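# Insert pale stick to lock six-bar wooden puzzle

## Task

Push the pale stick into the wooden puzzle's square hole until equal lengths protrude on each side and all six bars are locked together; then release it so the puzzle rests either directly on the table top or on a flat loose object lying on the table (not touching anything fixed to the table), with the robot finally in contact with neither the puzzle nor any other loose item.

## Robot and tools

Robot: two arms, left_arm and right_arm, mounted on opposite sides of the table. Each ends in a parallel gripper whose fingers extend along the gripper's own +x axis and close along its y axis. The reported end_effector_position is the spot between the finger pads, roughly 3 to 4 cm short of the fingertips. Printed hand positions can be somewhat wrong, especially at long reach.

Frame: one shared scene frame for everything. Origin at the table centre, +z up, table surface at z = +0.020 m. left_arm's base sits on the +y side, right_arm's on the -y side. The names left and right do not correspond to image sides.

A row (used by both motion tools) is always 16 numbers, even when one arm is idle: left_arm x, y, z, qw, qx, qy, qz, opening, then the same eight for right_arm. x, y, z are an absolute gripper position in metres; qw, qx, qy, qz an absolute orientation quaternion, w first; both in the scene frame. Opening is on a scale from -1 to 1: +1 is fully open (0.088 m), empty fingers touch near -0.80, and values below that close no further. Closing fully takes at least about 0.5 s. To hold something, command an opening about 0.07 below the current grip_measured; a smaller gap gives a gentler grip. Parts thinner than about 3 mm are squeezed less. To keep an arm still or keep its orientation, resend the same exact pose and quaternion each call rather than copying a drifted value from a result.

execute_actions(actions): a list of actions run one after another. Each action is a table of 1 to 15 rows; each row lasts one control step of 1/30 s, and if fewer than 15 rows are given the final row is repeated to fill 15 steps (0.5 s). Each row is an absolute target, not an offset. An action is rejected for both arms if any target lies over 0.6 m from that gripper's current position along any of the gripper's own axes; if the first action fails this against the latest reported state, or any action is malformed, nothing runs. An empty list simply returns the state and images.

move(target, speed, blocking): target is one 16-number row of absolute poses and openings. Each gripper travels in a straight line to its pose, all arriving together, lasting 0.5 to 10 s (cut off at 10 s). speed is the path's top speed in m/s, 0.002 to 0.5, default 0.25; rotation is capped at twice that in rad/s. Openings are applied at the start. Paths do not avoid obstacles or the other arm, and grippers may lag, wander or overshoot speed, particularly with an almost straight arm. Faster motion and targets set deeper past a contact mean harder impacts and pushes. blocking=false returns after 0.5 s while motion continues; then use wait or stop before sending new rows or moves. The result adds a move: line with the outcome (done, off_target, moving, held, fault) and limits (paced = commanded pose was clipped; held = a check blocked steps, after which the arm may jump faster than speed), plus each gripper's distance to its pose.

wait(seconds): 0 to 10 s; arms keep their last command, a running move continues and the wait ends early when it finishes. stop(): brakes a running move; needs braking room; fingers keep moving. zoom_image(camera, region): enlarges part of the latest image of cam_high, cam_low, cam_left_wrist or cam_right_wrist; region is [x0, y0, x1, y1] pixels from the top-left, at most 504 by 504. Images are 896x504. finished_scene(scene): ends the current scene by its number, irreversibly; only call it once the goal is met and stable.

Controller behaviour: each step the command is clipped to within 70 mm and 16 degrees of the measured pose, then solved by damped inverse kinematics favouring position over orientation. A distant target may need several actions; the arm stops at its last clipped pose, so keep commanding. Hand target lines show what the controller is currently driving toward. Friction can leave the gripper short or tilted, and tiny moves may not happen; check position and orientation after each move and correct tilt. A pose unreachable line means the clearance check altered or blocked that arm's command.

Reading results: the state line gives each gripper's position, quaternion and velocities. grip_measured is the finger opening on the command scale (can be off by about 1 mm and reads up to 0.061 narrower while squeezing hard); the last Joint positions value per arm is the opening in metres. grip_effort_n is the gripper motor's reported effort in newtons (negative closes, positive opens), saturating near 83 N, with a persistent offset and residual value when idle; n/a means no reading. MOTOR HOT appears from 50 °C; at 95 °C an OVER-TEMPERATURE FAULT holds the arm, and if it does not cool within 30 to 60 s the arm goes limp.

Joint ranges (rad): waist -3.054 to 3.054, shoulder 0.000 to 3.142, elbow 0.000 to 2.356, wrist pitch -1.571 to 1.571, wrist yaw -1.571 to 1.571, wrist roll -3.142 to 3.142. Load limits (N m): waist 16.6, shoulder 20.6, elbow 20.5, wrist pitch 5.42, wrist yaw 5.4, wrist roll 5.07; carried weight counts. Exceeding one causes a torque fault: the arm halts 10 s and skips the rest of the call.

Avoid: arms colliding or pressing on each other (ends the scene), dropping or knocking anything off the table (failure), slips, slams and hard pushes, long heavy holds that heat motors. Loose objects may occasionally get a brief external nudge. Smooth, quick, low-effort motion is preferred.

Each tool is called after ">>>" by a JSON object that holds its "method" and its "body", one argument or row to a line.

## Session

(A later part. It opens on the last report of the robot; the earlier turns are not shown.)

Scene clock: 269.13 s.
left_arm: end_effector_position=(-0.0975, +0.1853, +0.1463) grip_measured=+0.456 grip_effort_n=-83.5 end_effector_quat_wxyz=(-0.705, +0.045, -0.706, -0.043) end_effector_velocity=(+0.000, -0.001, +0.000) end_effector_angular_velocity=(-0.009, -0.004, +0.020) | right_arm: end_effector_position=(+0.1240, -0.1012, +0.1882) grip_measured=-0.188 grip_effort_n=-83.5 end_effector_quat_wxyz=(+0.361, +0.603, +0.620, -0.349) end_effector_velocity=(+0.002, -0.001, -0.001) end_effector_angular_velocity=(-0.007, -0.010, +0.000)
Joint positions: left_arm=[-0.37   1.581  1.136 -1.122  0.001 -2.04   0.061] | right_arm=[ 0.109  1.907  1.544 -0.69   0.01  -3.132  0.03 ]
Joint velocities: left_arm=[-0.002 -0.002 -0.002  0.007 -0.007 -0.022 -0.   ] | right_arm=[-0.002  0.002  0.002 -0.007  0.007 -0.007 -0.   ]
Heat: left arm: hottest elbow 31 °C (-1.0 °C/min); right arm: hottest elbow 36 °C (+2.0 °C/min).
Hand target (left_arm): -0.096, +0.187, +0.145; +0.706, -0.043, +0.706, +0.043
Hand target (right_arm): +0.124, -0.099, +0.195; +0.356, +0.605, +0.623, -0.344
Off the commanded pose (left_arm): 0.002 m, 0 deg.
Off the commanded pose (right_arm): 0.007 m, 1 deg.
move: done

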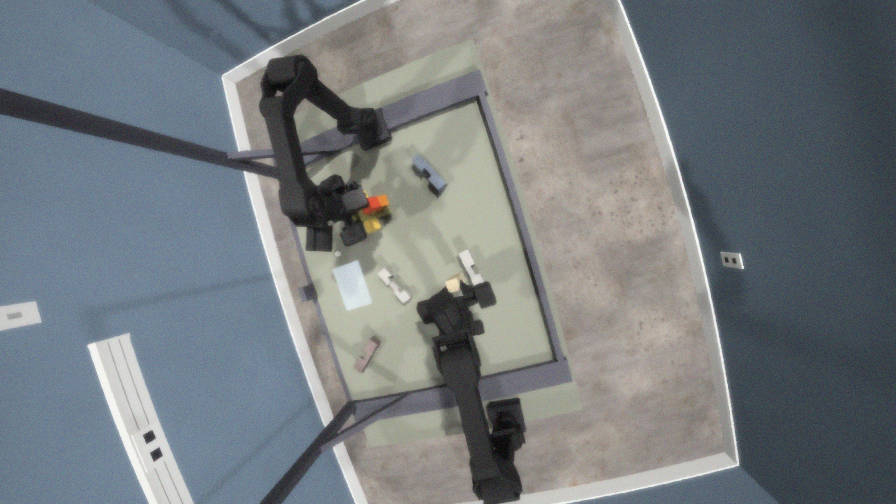

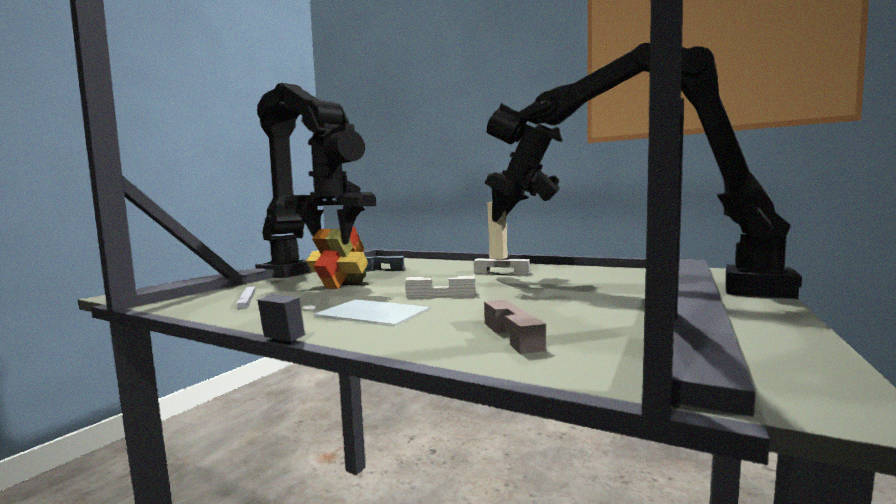

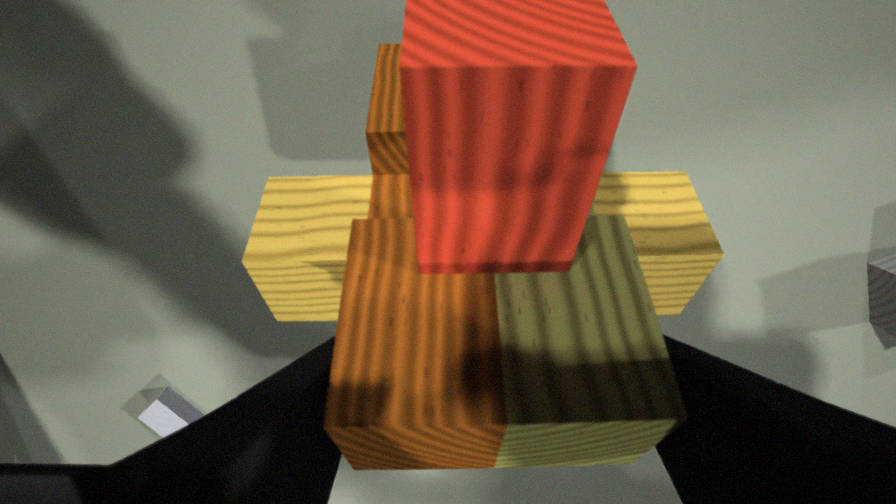

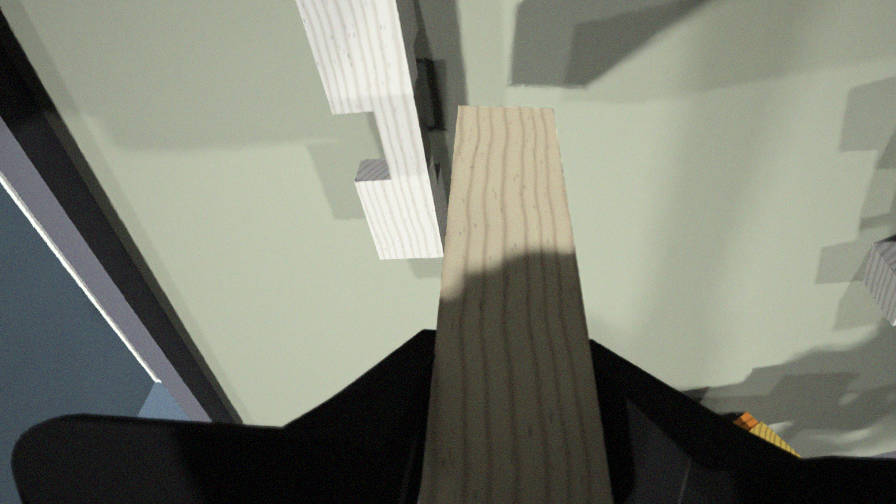

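>>> {"method": "move", "body": {
  "target": [-0.096, 0.1865, 0.145, 0.7058, -0.0432, 0.7058, 0.0432, 0.38, 0.07, -0.09, 0.21, 0.3445, -0.5611, -0.2328, 0.7158, -0.28],
  "speed": 0.5
}}

>>> {"method": "move", "body": {
  "target": [-0.096, 0.1865, 0.145, 0.7058, -0.0432, 0.7058, 0.0432, 0.38, -0.008, -0.015, 0.127, 0.4694, 0.1260, 0.4959, 0.7197, -0.28],
  "speed": 0.5
}}

Scene clock: 276.93 s.
left_arm: end_effector_position=(-0.0975, +0.1853, +0.1463) grip_measured=+0.456 grip_effort_n=-83.5 end_effector_quat_wxyz=(-0.705, +0.045, -0.706, -0.043) end_effector_velocity=(+0.001, +0.002, +0.000) end_effector_angular_velocity=(+0.004, -0.009, +0.020) | right_arm: end_effector_position=(+0.0697, -0.0874, +0.2073) grip_measured=-0.188 grip_effort_n=-83.5 end_effector_quat_wxyz=(+0.339, -0.561, -0.232, +0.718) end_effector_velocity=(+0.000, -0.002, -0.001) end_effector_angular_velocity=(-0.007, -0.002, +0.008)
Joint positions: left_arm=[-0.37   1.581  1.136 -1.122  0.001 -2.04   0.061] | right_arm=[ 0.207  1.783  1.269 -0.191 -0.033 -1.247  0.03 ]
Joint velocities: left_arm=[-0.002 -0.002 -0.002 -0.007 -0.007 -0.022 -0.   ] | right_arm=[-0.002 -0.002 -0.002 -0.007 -0.007 -0.007 -0.   ]
Heat: left arm: hottest elbow 31 °C (+0.0 °C/min); right arm: hottest elbow 36 °C (+2.0 °C/min).
Hand target (left_arm): -0.096, +0.187, +0.145; +0.706, -0.043, +0.706, +0.043
Hand target (right_arm): +0.070, -0.090, +0.210; +0.343, -0.561, -0.233, +0.716
Off the commanded pose (left_arm): 0.002 m, 0 deg.
Off the commanded pose (right_arm): 0.004 m, 1 deg.
move: done

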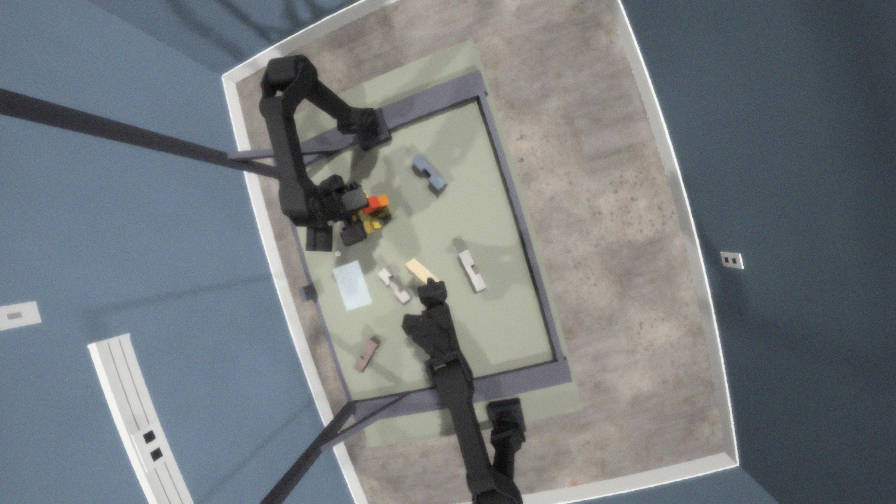

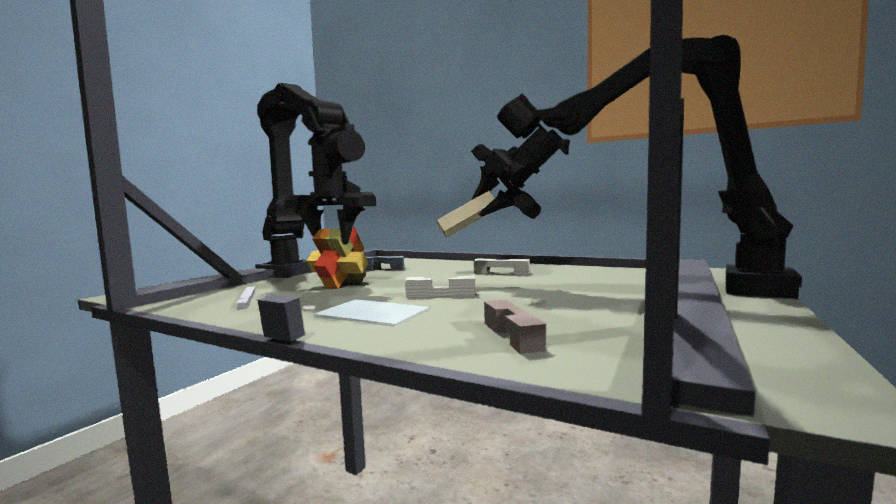

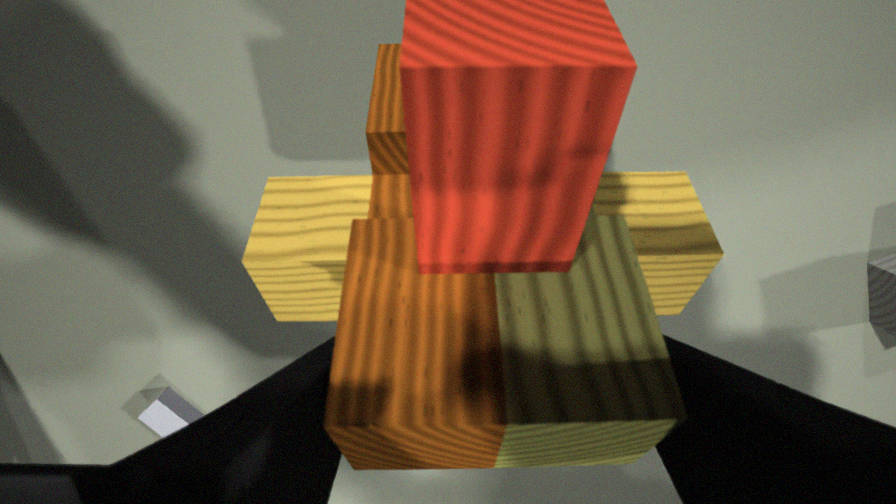

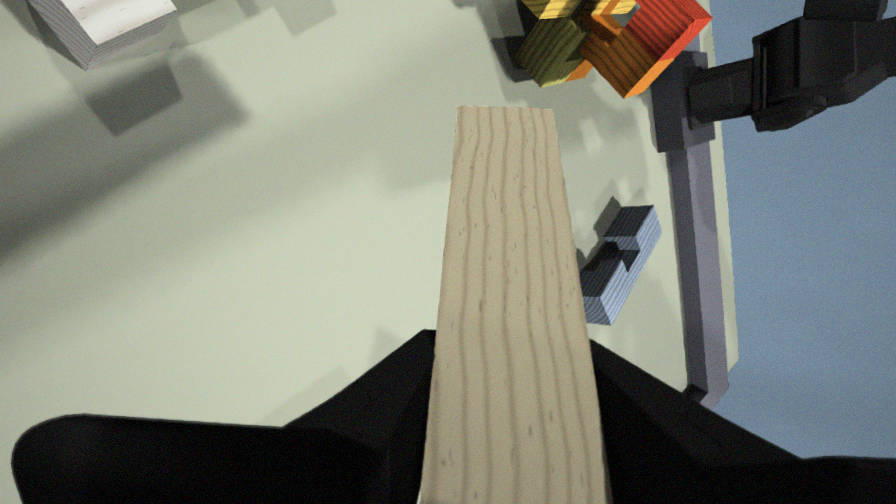

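Scene clock: 279.60 s.
left_arm: end_effector_position=(-0.0975, +0.1853, +0.1463) grip_measured=+0.456 grip_effort_n=-83.5 end_effector_quat_wxyz=(-0.705, +0.045, -0.706, -0.043) end_effector_velocity=(-0.001, -0.001, +0.000) end_effector_angular_velocity=(-0.009, -0.004, +0.000) | right_arm: end_effector_position=(-0.0085, -0.0134, +0.1359) grip_measured=-0.187 grip_effort_n=-83.5 end_effector_quat_wxyz=(+0.465, +0.127, +0.491, +0.725) end_effector_velocity=(+0.005, -0.000, -0.004) end_effector_angular_velocity=(-0.025, +0.000, -0.016)
Joint positions: left_arm=[-0.37   1.581  1.136 -1.122  0.001 -2.04   0.061] | right_arm=[ 0.228  2.248  1.279  0.668 -0.411  0.92   0.03 ]
Joint velocities: left_arm=[-0.007 -0.002 -0.002  0.007 -0.007 -0.007  0.   ] | right_arm=[-0.007 -0.002 -0.002 -0.022  0.007  0.007 -0.   ]
Heat: left arm: hottest elbow 31 °C (+0.0 °C/min); right arm: hottest elbow 36 °C (+3.0 °C/min).
Hand target (left_arm): -0.096, +0.187, +0.145; +0.706, -0.043, +0.706, +0.043
Hand target (right_arm): -0.008, -0.015, +0.127; +0.468, +0.124, +0.497, +0.720
Off the commanded pose (left_arm): 0.002 m, 0 deg.
Off the commanded pose (right_arm): 0.009 m, 1 deg.
move: off_target (right_arm)

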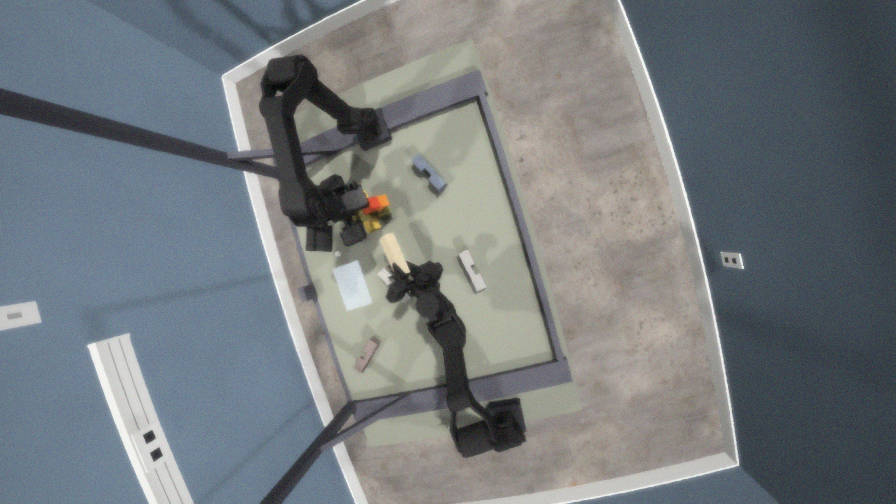

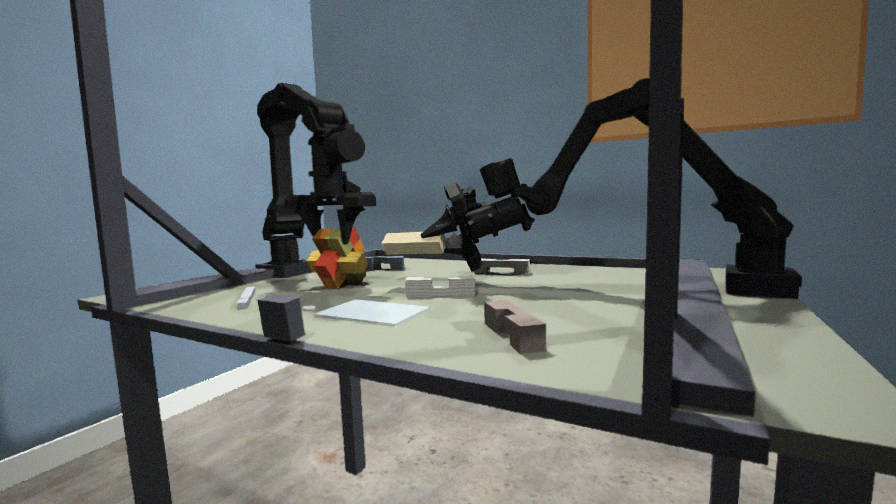

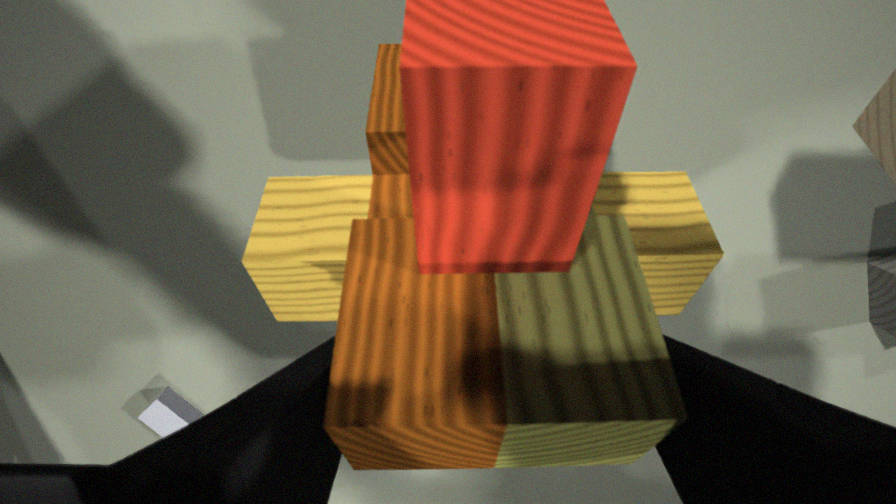

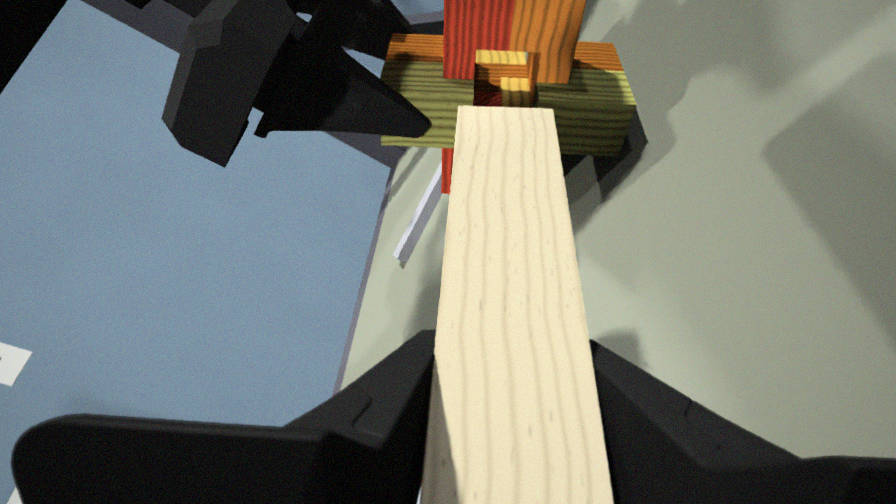

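>>> {"method": "zoom_image", "body": {
  "camera": "cam_right_wrist",
  "region": [370, 0, 650, 200]
}}

>>> {"method": "zoom_image", "body": {
  "camera": "cam_low",
  "region": [295, 190, 495, 305]
}}

Region (370, 0, 650, 200) of cam_right_wrist's 896x504 image, scaled by 1.800, with more detail than that image has; it fills the top 360 rows of this view, and the rest is white.

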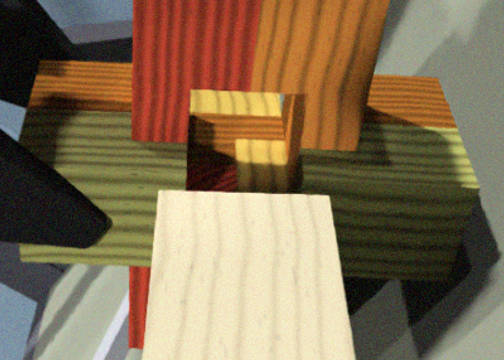

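Region (295, 190, 495, 305) of cam_low's 896x504 image, scaled by 2.520, with more detail than that image has; it fills the top 290 rows of this view, and the rest is white.

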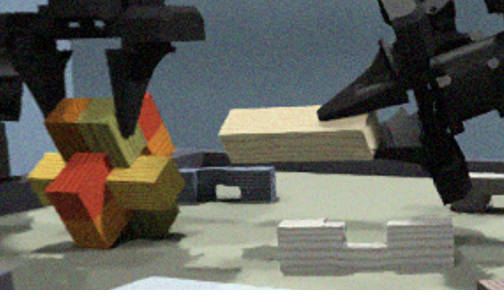

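>>> {"method": "move", "body": {
  "target": [-0.096, 0.1865, 0.145, 0.7058, -0.0432, 0.7058, 0.0432, 0.38, -0.0243, 0.004, 0.117, 0.4694, 0.1260, 0.4959, 0.7197, -0.28],
  "speed": 0.06
}}

Scene clock: 299.00 s.
left_arm: end_effector_position=(-0.0975, +0.1853, +0.1463) grip_measured=+0.456 grip_effort_n=-83.5 end_effector_quat_wxyz=(-0.705, +0.045, -0.706, -0.043) end_effector_velocity=(+0.001, +0.002, +0.000) end_effector_angular_velocity=(+0.004, -0.009, -0.010) | right_arm: end_effector_position=(-0.0239, +0.0008, +0.1189) grip_measured=-0.187 grip_effort_n=-83.5 end_effector_quat_wxyz=(+0.468, +0.125, +0.496, +0.721) end_effector_velocity=(+0.001, +0.004, +0.010) end_effector_angular_velocity=(+0.021, +0.018, +0.012)
Joint positions: left_arm=[-0.37   1.581  1.136 -1.122  0.001 -2.04   0.061] | right_arm=[ 0.257  2.334  1.366  0.656 -0.379  0.932  0.03 ]
Joint velocities: left_arm=[-0.002 -0.002 -0.002 -0.007 -0.007  0.007 -0.   ] | right_arm=[-0.007 -0.002  0.017  0.007 -0.022  0.007  0.   ]
Heat: left arm: hottest elbow 31 °C (+0.0 °C/min); right arm: hottest shoulder 34 °C (-1.0 °C/min).
Hand target (left_arm): -0.096, +0.187, +0.145; +0.706, -0.043, +0.706, +0.043
Hand target (right_arm): -0.024, +0.004, +0.117; +0.469, +0.126, +0.496, +0.720
Off the commanded pose (left_arm): 0.002 m, 0 deg.
Off the commanded pose (right_arm): 0.004 m, 0 deg.
move: done

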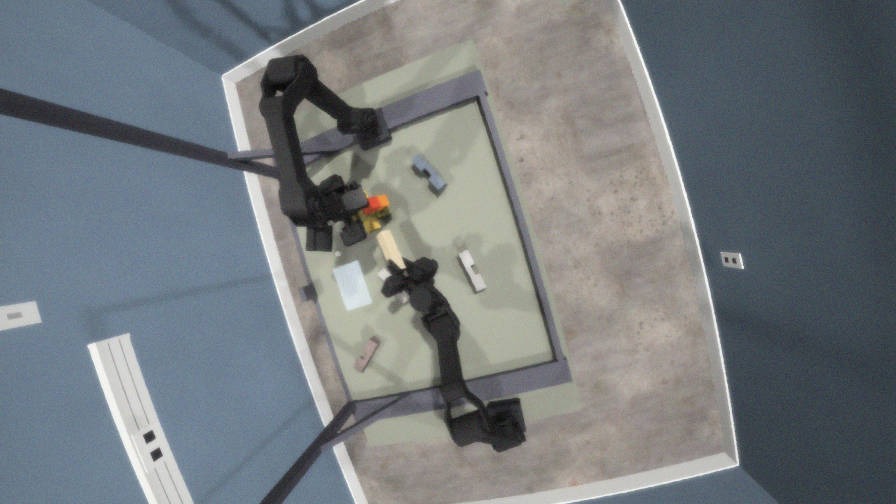

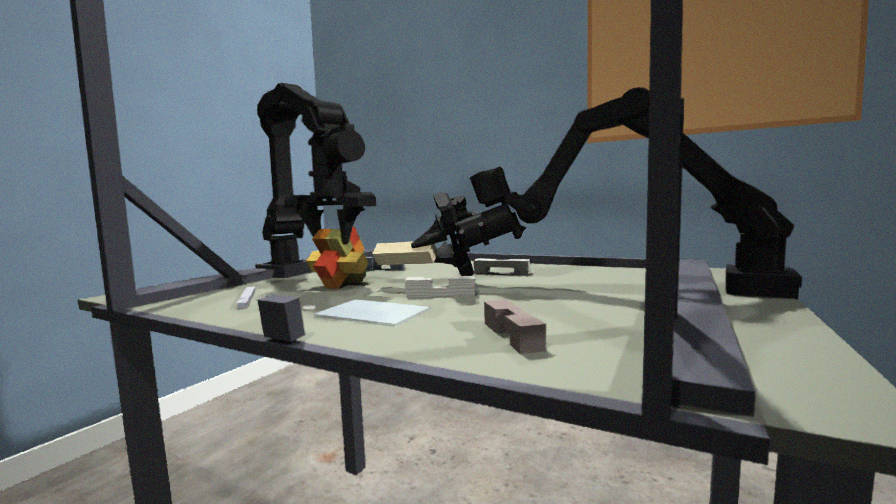

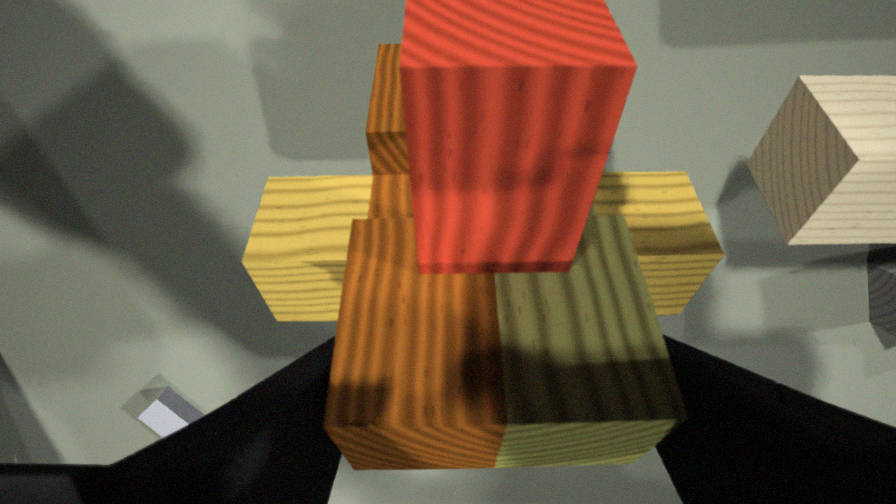

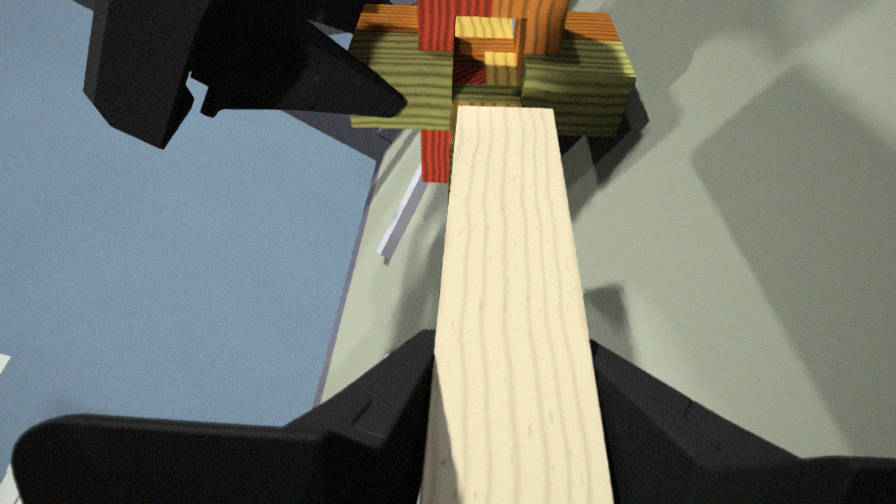

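>>> {"method": "zoom_image", "body": {
  "camera": "cam_right_wrist",
  "region": [400, 0, 640, 160]
}}

>>> {"method": "zoom_image", "body": {
  "camera": "cam_left_wrist",
  "region": [560, 40, 896, 340]
}}

Region (400, 0, 640, 160) of cam_right_wrist's 896x504 image, scaled by 2.100, with more detail than that image has.

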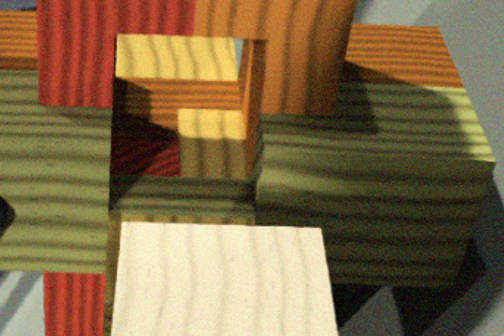

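Region (560, 40, 896, 340) of cam_left_wrist's 896x504 image, scaled by 1.500, with more detail than that image has; it fills the top 450 rows of this view, and the rest is white.

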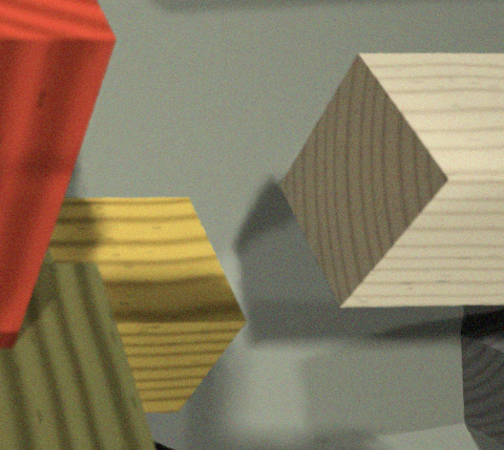

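>>> {"method": "move", "body": {
  "target": [-0.096, 0.1865, 0.145, 0.7058, -0.0432, 0.7058, 0.0432, 0.38, -0.0248, 0.018, 0.129, 0.4694, 0.1260, 0.4959, 0.7197, -0.28],
  "speed": 0.04
}}

Scene clock: 320.63 s.
left_arm: end_effector_position=(-0.0975, +0.1853, +0.1463) grip_measured=+0.456 grip_effort_n=-83.5 end_effector_quat_wxyz=(-0.705, +0.045, -0.706, -0.043) end_effector_velocity=(+0.001, +0.002, +0.000) end_effector_angular_velocity=(+0.004, -0.009, +0.005) | right_arm: end_effector_position=(-0.0256, +0.0147, +0.1312) grip_measured=-0.187 grip_effort_n=-83.5 end_effector_quat_wxyz=(+0.468, +0.125, +0.496, +0.721) end_effector_velocity=(-0.001, -0.001, -0.004) end_effector_angular_velocity=(-0.002, -0.013, +0.025)
Joint positions: left_arm=[-0.37   1.581  1.136 -1.122  0.001 -2.04   0.061] | right_arm=[ 0.256  2.345  1.451  0.583 -0.379  0.932  0.03 ]
Joint velocities: left_arm=[-0.002 -0.002 -0.002 -0.007 -0.007 -0.007  0.   ] | right_arm=[-0.002  0.007  0.002 -0.007 -0.022 -0.022  0.   ]
Heat: left arm: hottest elbow 31 °C (+0.0 °C/min); right arm: hottest shoulder 36 °C (+0.0 °C/min).
Hand target (left_arm): -0.096, +0.187, +0.145; +0.706, -0.043, +0.706, +0.043
Hand target (right_arm): -0.025, +0.018, +0.129; +0.469, +0.126, +0.496, +0.720
Off the commanded pose (left_arm): 0.002 m, 0 deg.
Off the commanded pose (right_arm): 0.004 m, 0 deg.
move: done

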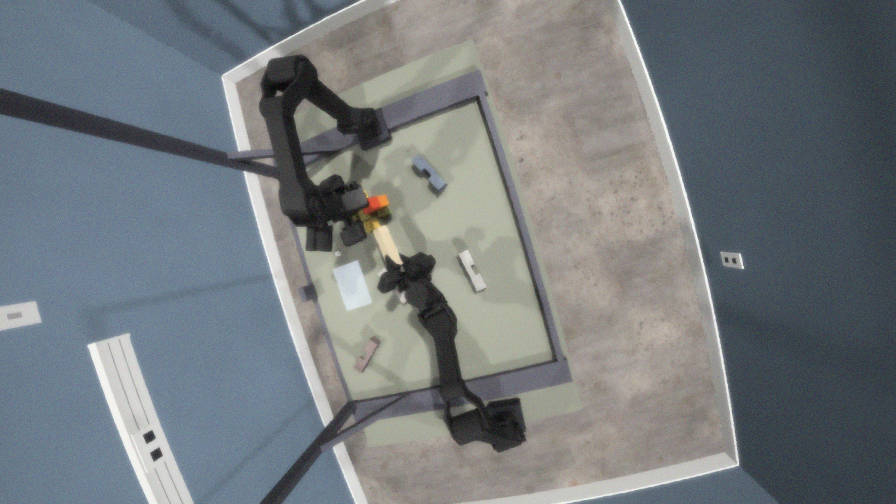

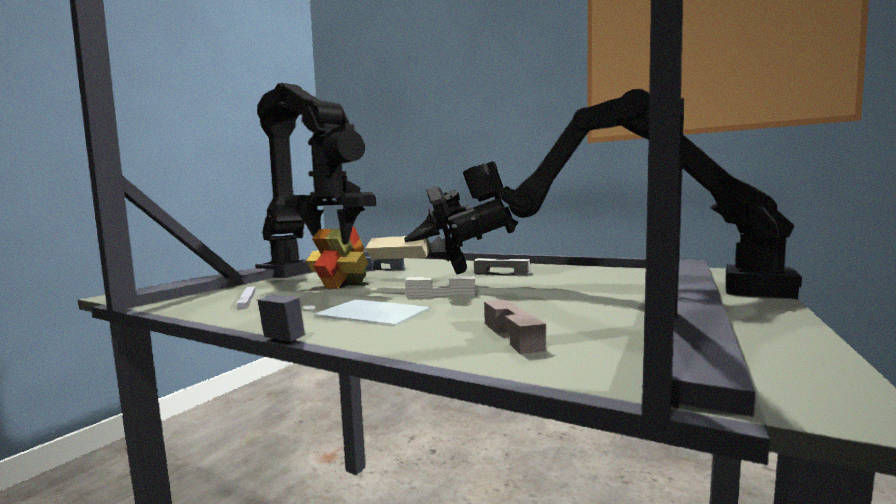

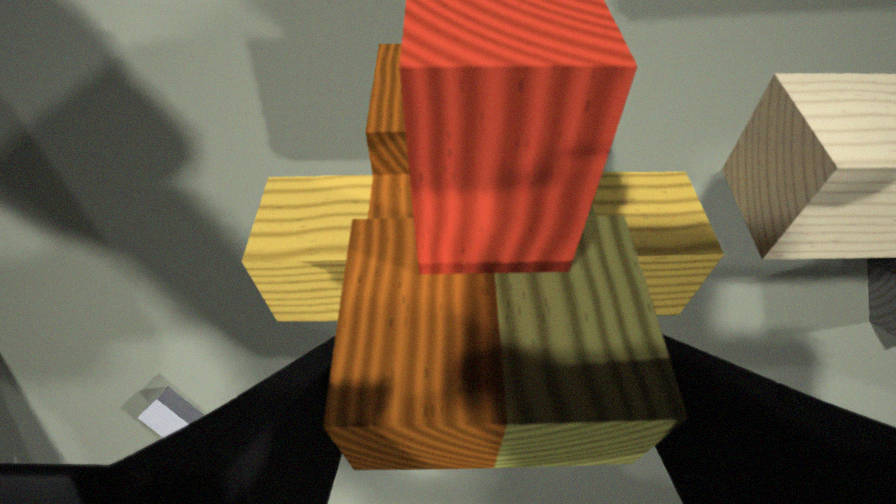

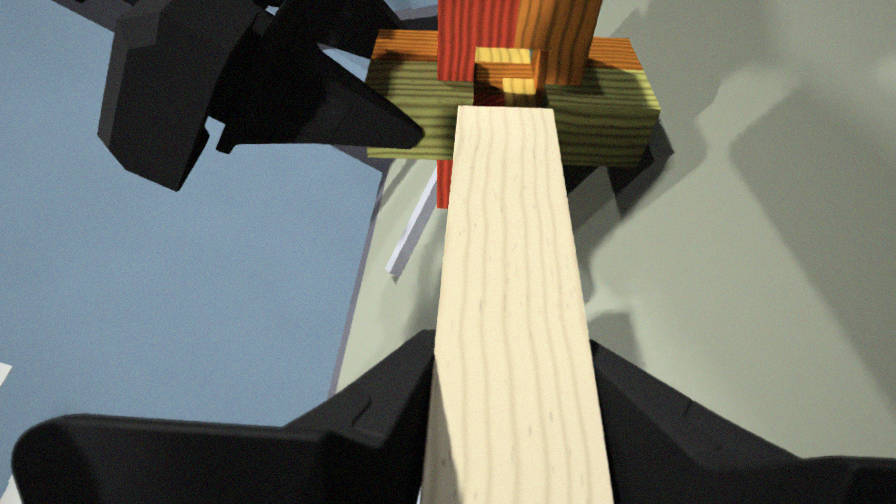

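>>> {"method": "zoom_image", "body": {
  "camera": "cam_right_wrist",
  "region": [420, 0, 620, 140]
}}

>>> {"method": "zoom_image", "body": {
  "camera": "cam_left_wrist",
  "region": [580, 40, 896, 340]
}}

Region (420, 0, 620, 140) of cam_right_wrist's 896x504 image, scaled by 2.520, with more detail than that image has; it fills the top 353 rows of this view, and the rest is white.

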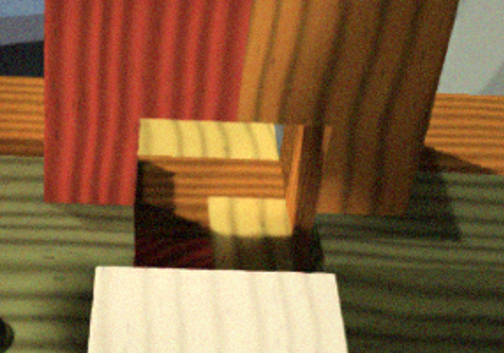

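Region (580, 40, 896, 340) of cam_left_wrist's 896x504 image, scaled by 1.595, with more detail than that image has; it fills the top 478 rows of this view, and the rest is white.

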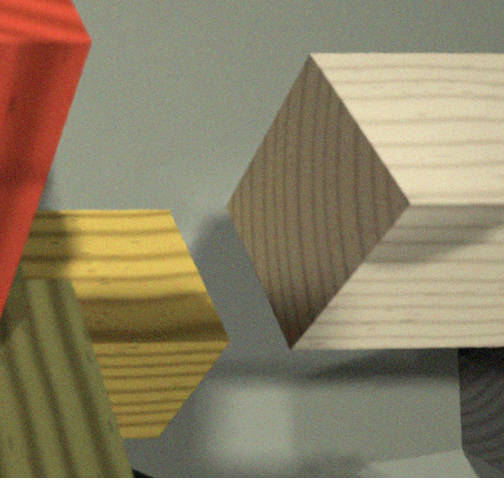

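>>> {"method": "zoom_image", "body": {
  "camera": "cam_low",
  "region": [300, 215, 450, 295]
}}

>>> {"method": "zoom_image", "body": {
  "camera": "cam_left_wrist",
  "region": [620, 210, 896, 290]
}}

Region (300, 215, 450, 295) of cam_low's 896x504 image, scaled by 3.360, with more detail than that image has; it fills the top 269 rows of this view, and the rest is white.

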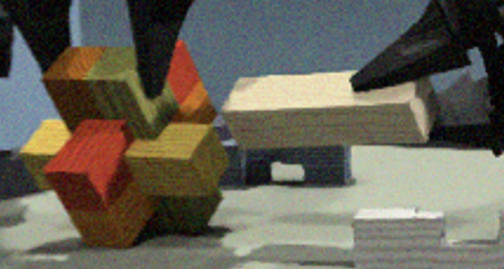

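Region (620, 210, 896, 290) of cam_left_wrist's 896x504 image, scaled by 1.826, with more detail than that image has; it fills the top 146 rows of this view, and the rest is white.

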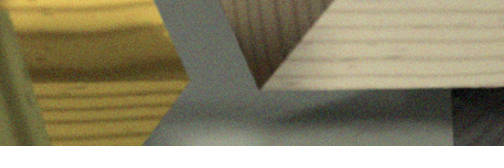

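>>> {"method": "move", "body": {
  "target": [-0.096, 0.1865, 0.145, 0.7058, -0.0432, 0.7058, 0.0432, 0.38, -0.0273, 0.0375, 0.126, 0.4661, 0.1306, 0.4997, 0.7184, -0.28],
  "speed": 0.03
}}

Scene clock: 346.00 s.
left_arm: end_effector_position=(-0.0975, +0.1853, +0.1463) grip_measured=+0.456 grip_effort_n=-83.5 end_effector_quat_wxyz=(-0.705, +0.045, -0.706, -0.043) end_effector_velocity=(+0.000, +0.002, +0.000) end_effector_angular_velocity=(+0.009, +0.004, +0.010) | right_arm: end_effector_position=(-0.0276, +0.0349, +0.1287) grip_measured=-0.187 grip_effort_n=-83.5 end_effector_quat_wxyz=(+0.468, +0.130, +0.498, +0.718) end_effector_velocity=(-0.004, -0.001, +0.000) end_effector_angular_velocity=(-0.007, +0.012, +0.021)
Joint positions: left_arm=[-0.37   1.581  1.136 -1.122  0.001 -2.04   0.061] | right_arm=[ 0.253  2.414  1.567  0.543 -0.379  0.943  0.03 ]
Joint velocities: left_arm=[ 0.002 -0.002 -0.002 -0.007  0.007 -0.007 -0.   ] | right_arm=[ 0.002  0.002  0.007 -0.007 -0.022  0.007  0.   ]
Heat: left arm: hottest elbow 31 °C (+0.0 °C/min); right arm: hottest shoulder 37 °C (+2.0 °C/min).
Hand target (left_arm): -0.096, +0.187, +0.145; +0.706, -0.043, +0.706, +0.043
Hand target (right_arm): -0.027, +0.037, +0.126; +0.466, +0.131, +0.500, +0.719
Off the commanded pose (left_arm): 0.002 m, 0 deg.
Off the commanded pose (right_arm): 0.004 m, 0 deg.
move: done

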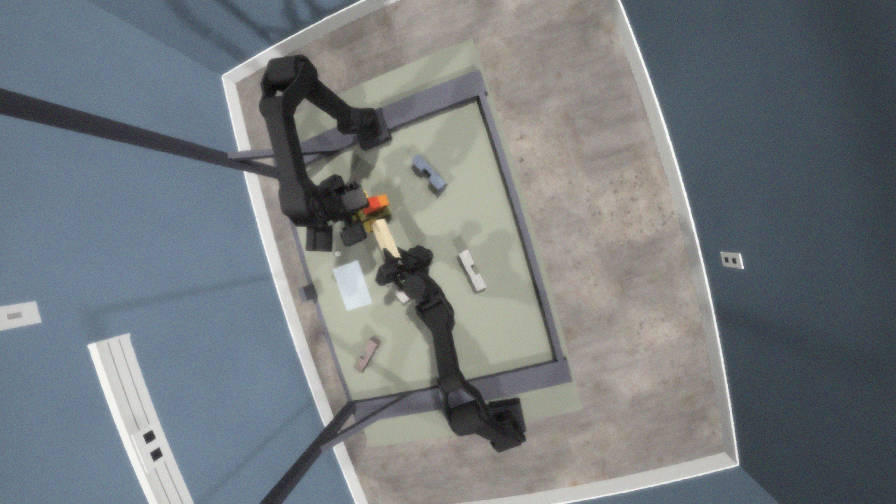

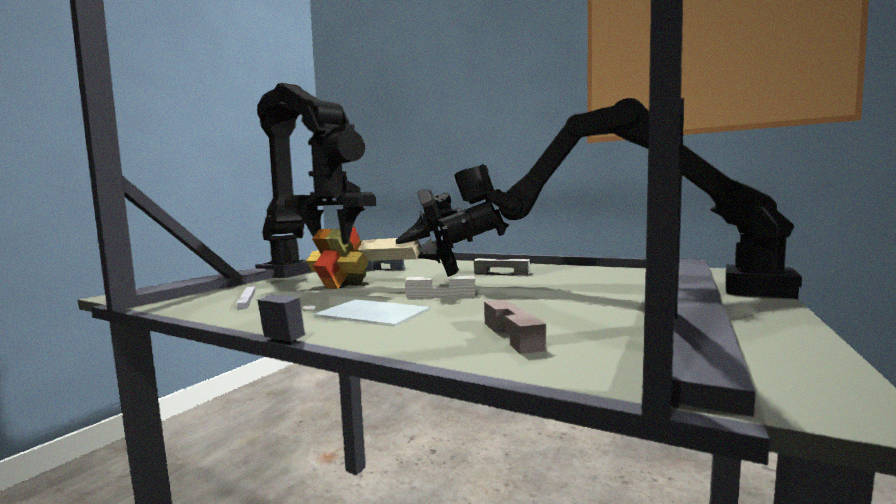

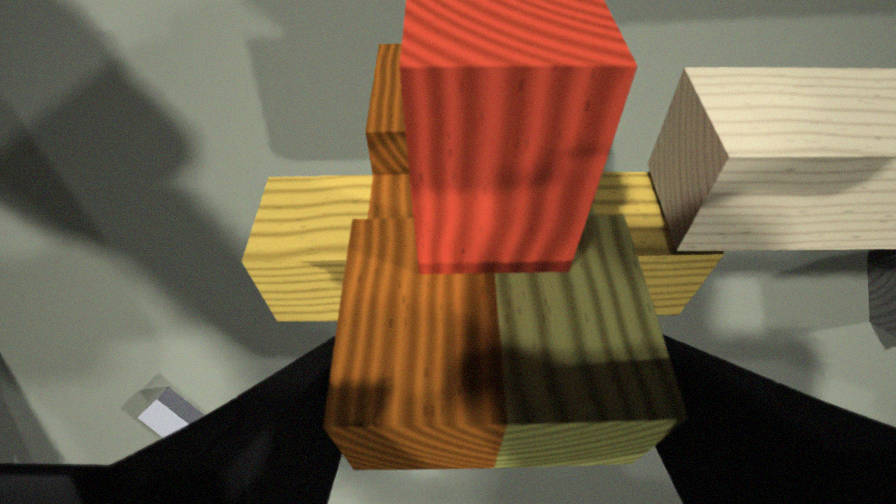

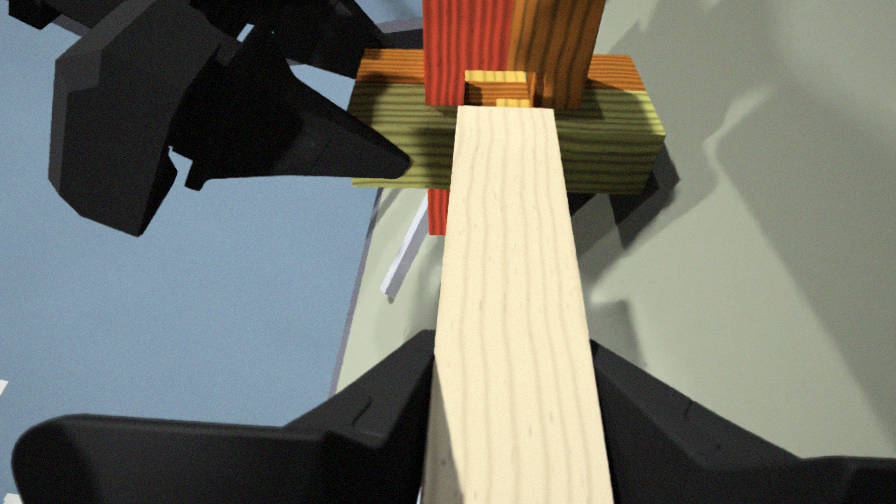

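>>> {"method": "zoom_image", "body": {
  "camera": "cam_right_wrist",
  "region": [415, 30, 605, 150]
}}

>>> {"method": "zoom_image", "body": {
  "camera": "cam_left_wrist",
  "region": [570, 50, 830, 290]
}}

Region (415, 30, 605, 150) of cam_right_wrist's 896x504 image, scaled by 2.653, with more detail than that image has; it fills the top 318 rows of this view, and the rest is white.

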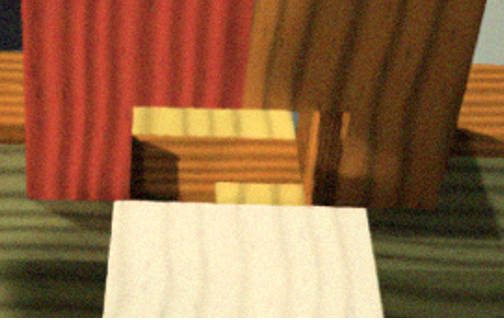

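Region (570, 50, 830, 290) of cam_left_wrist's 896x504 image, scaled by 1.938, with more detail than that image has; it fills the top 465 rows of this view, and the rest is white.

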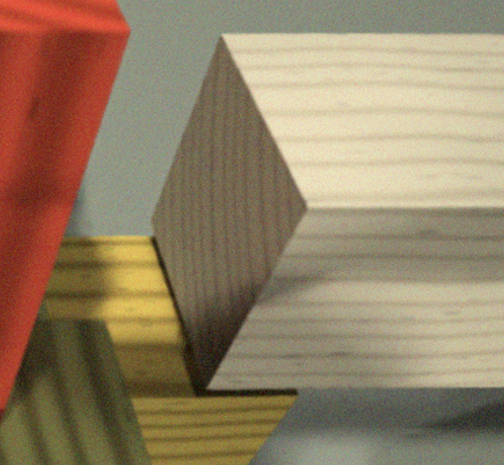

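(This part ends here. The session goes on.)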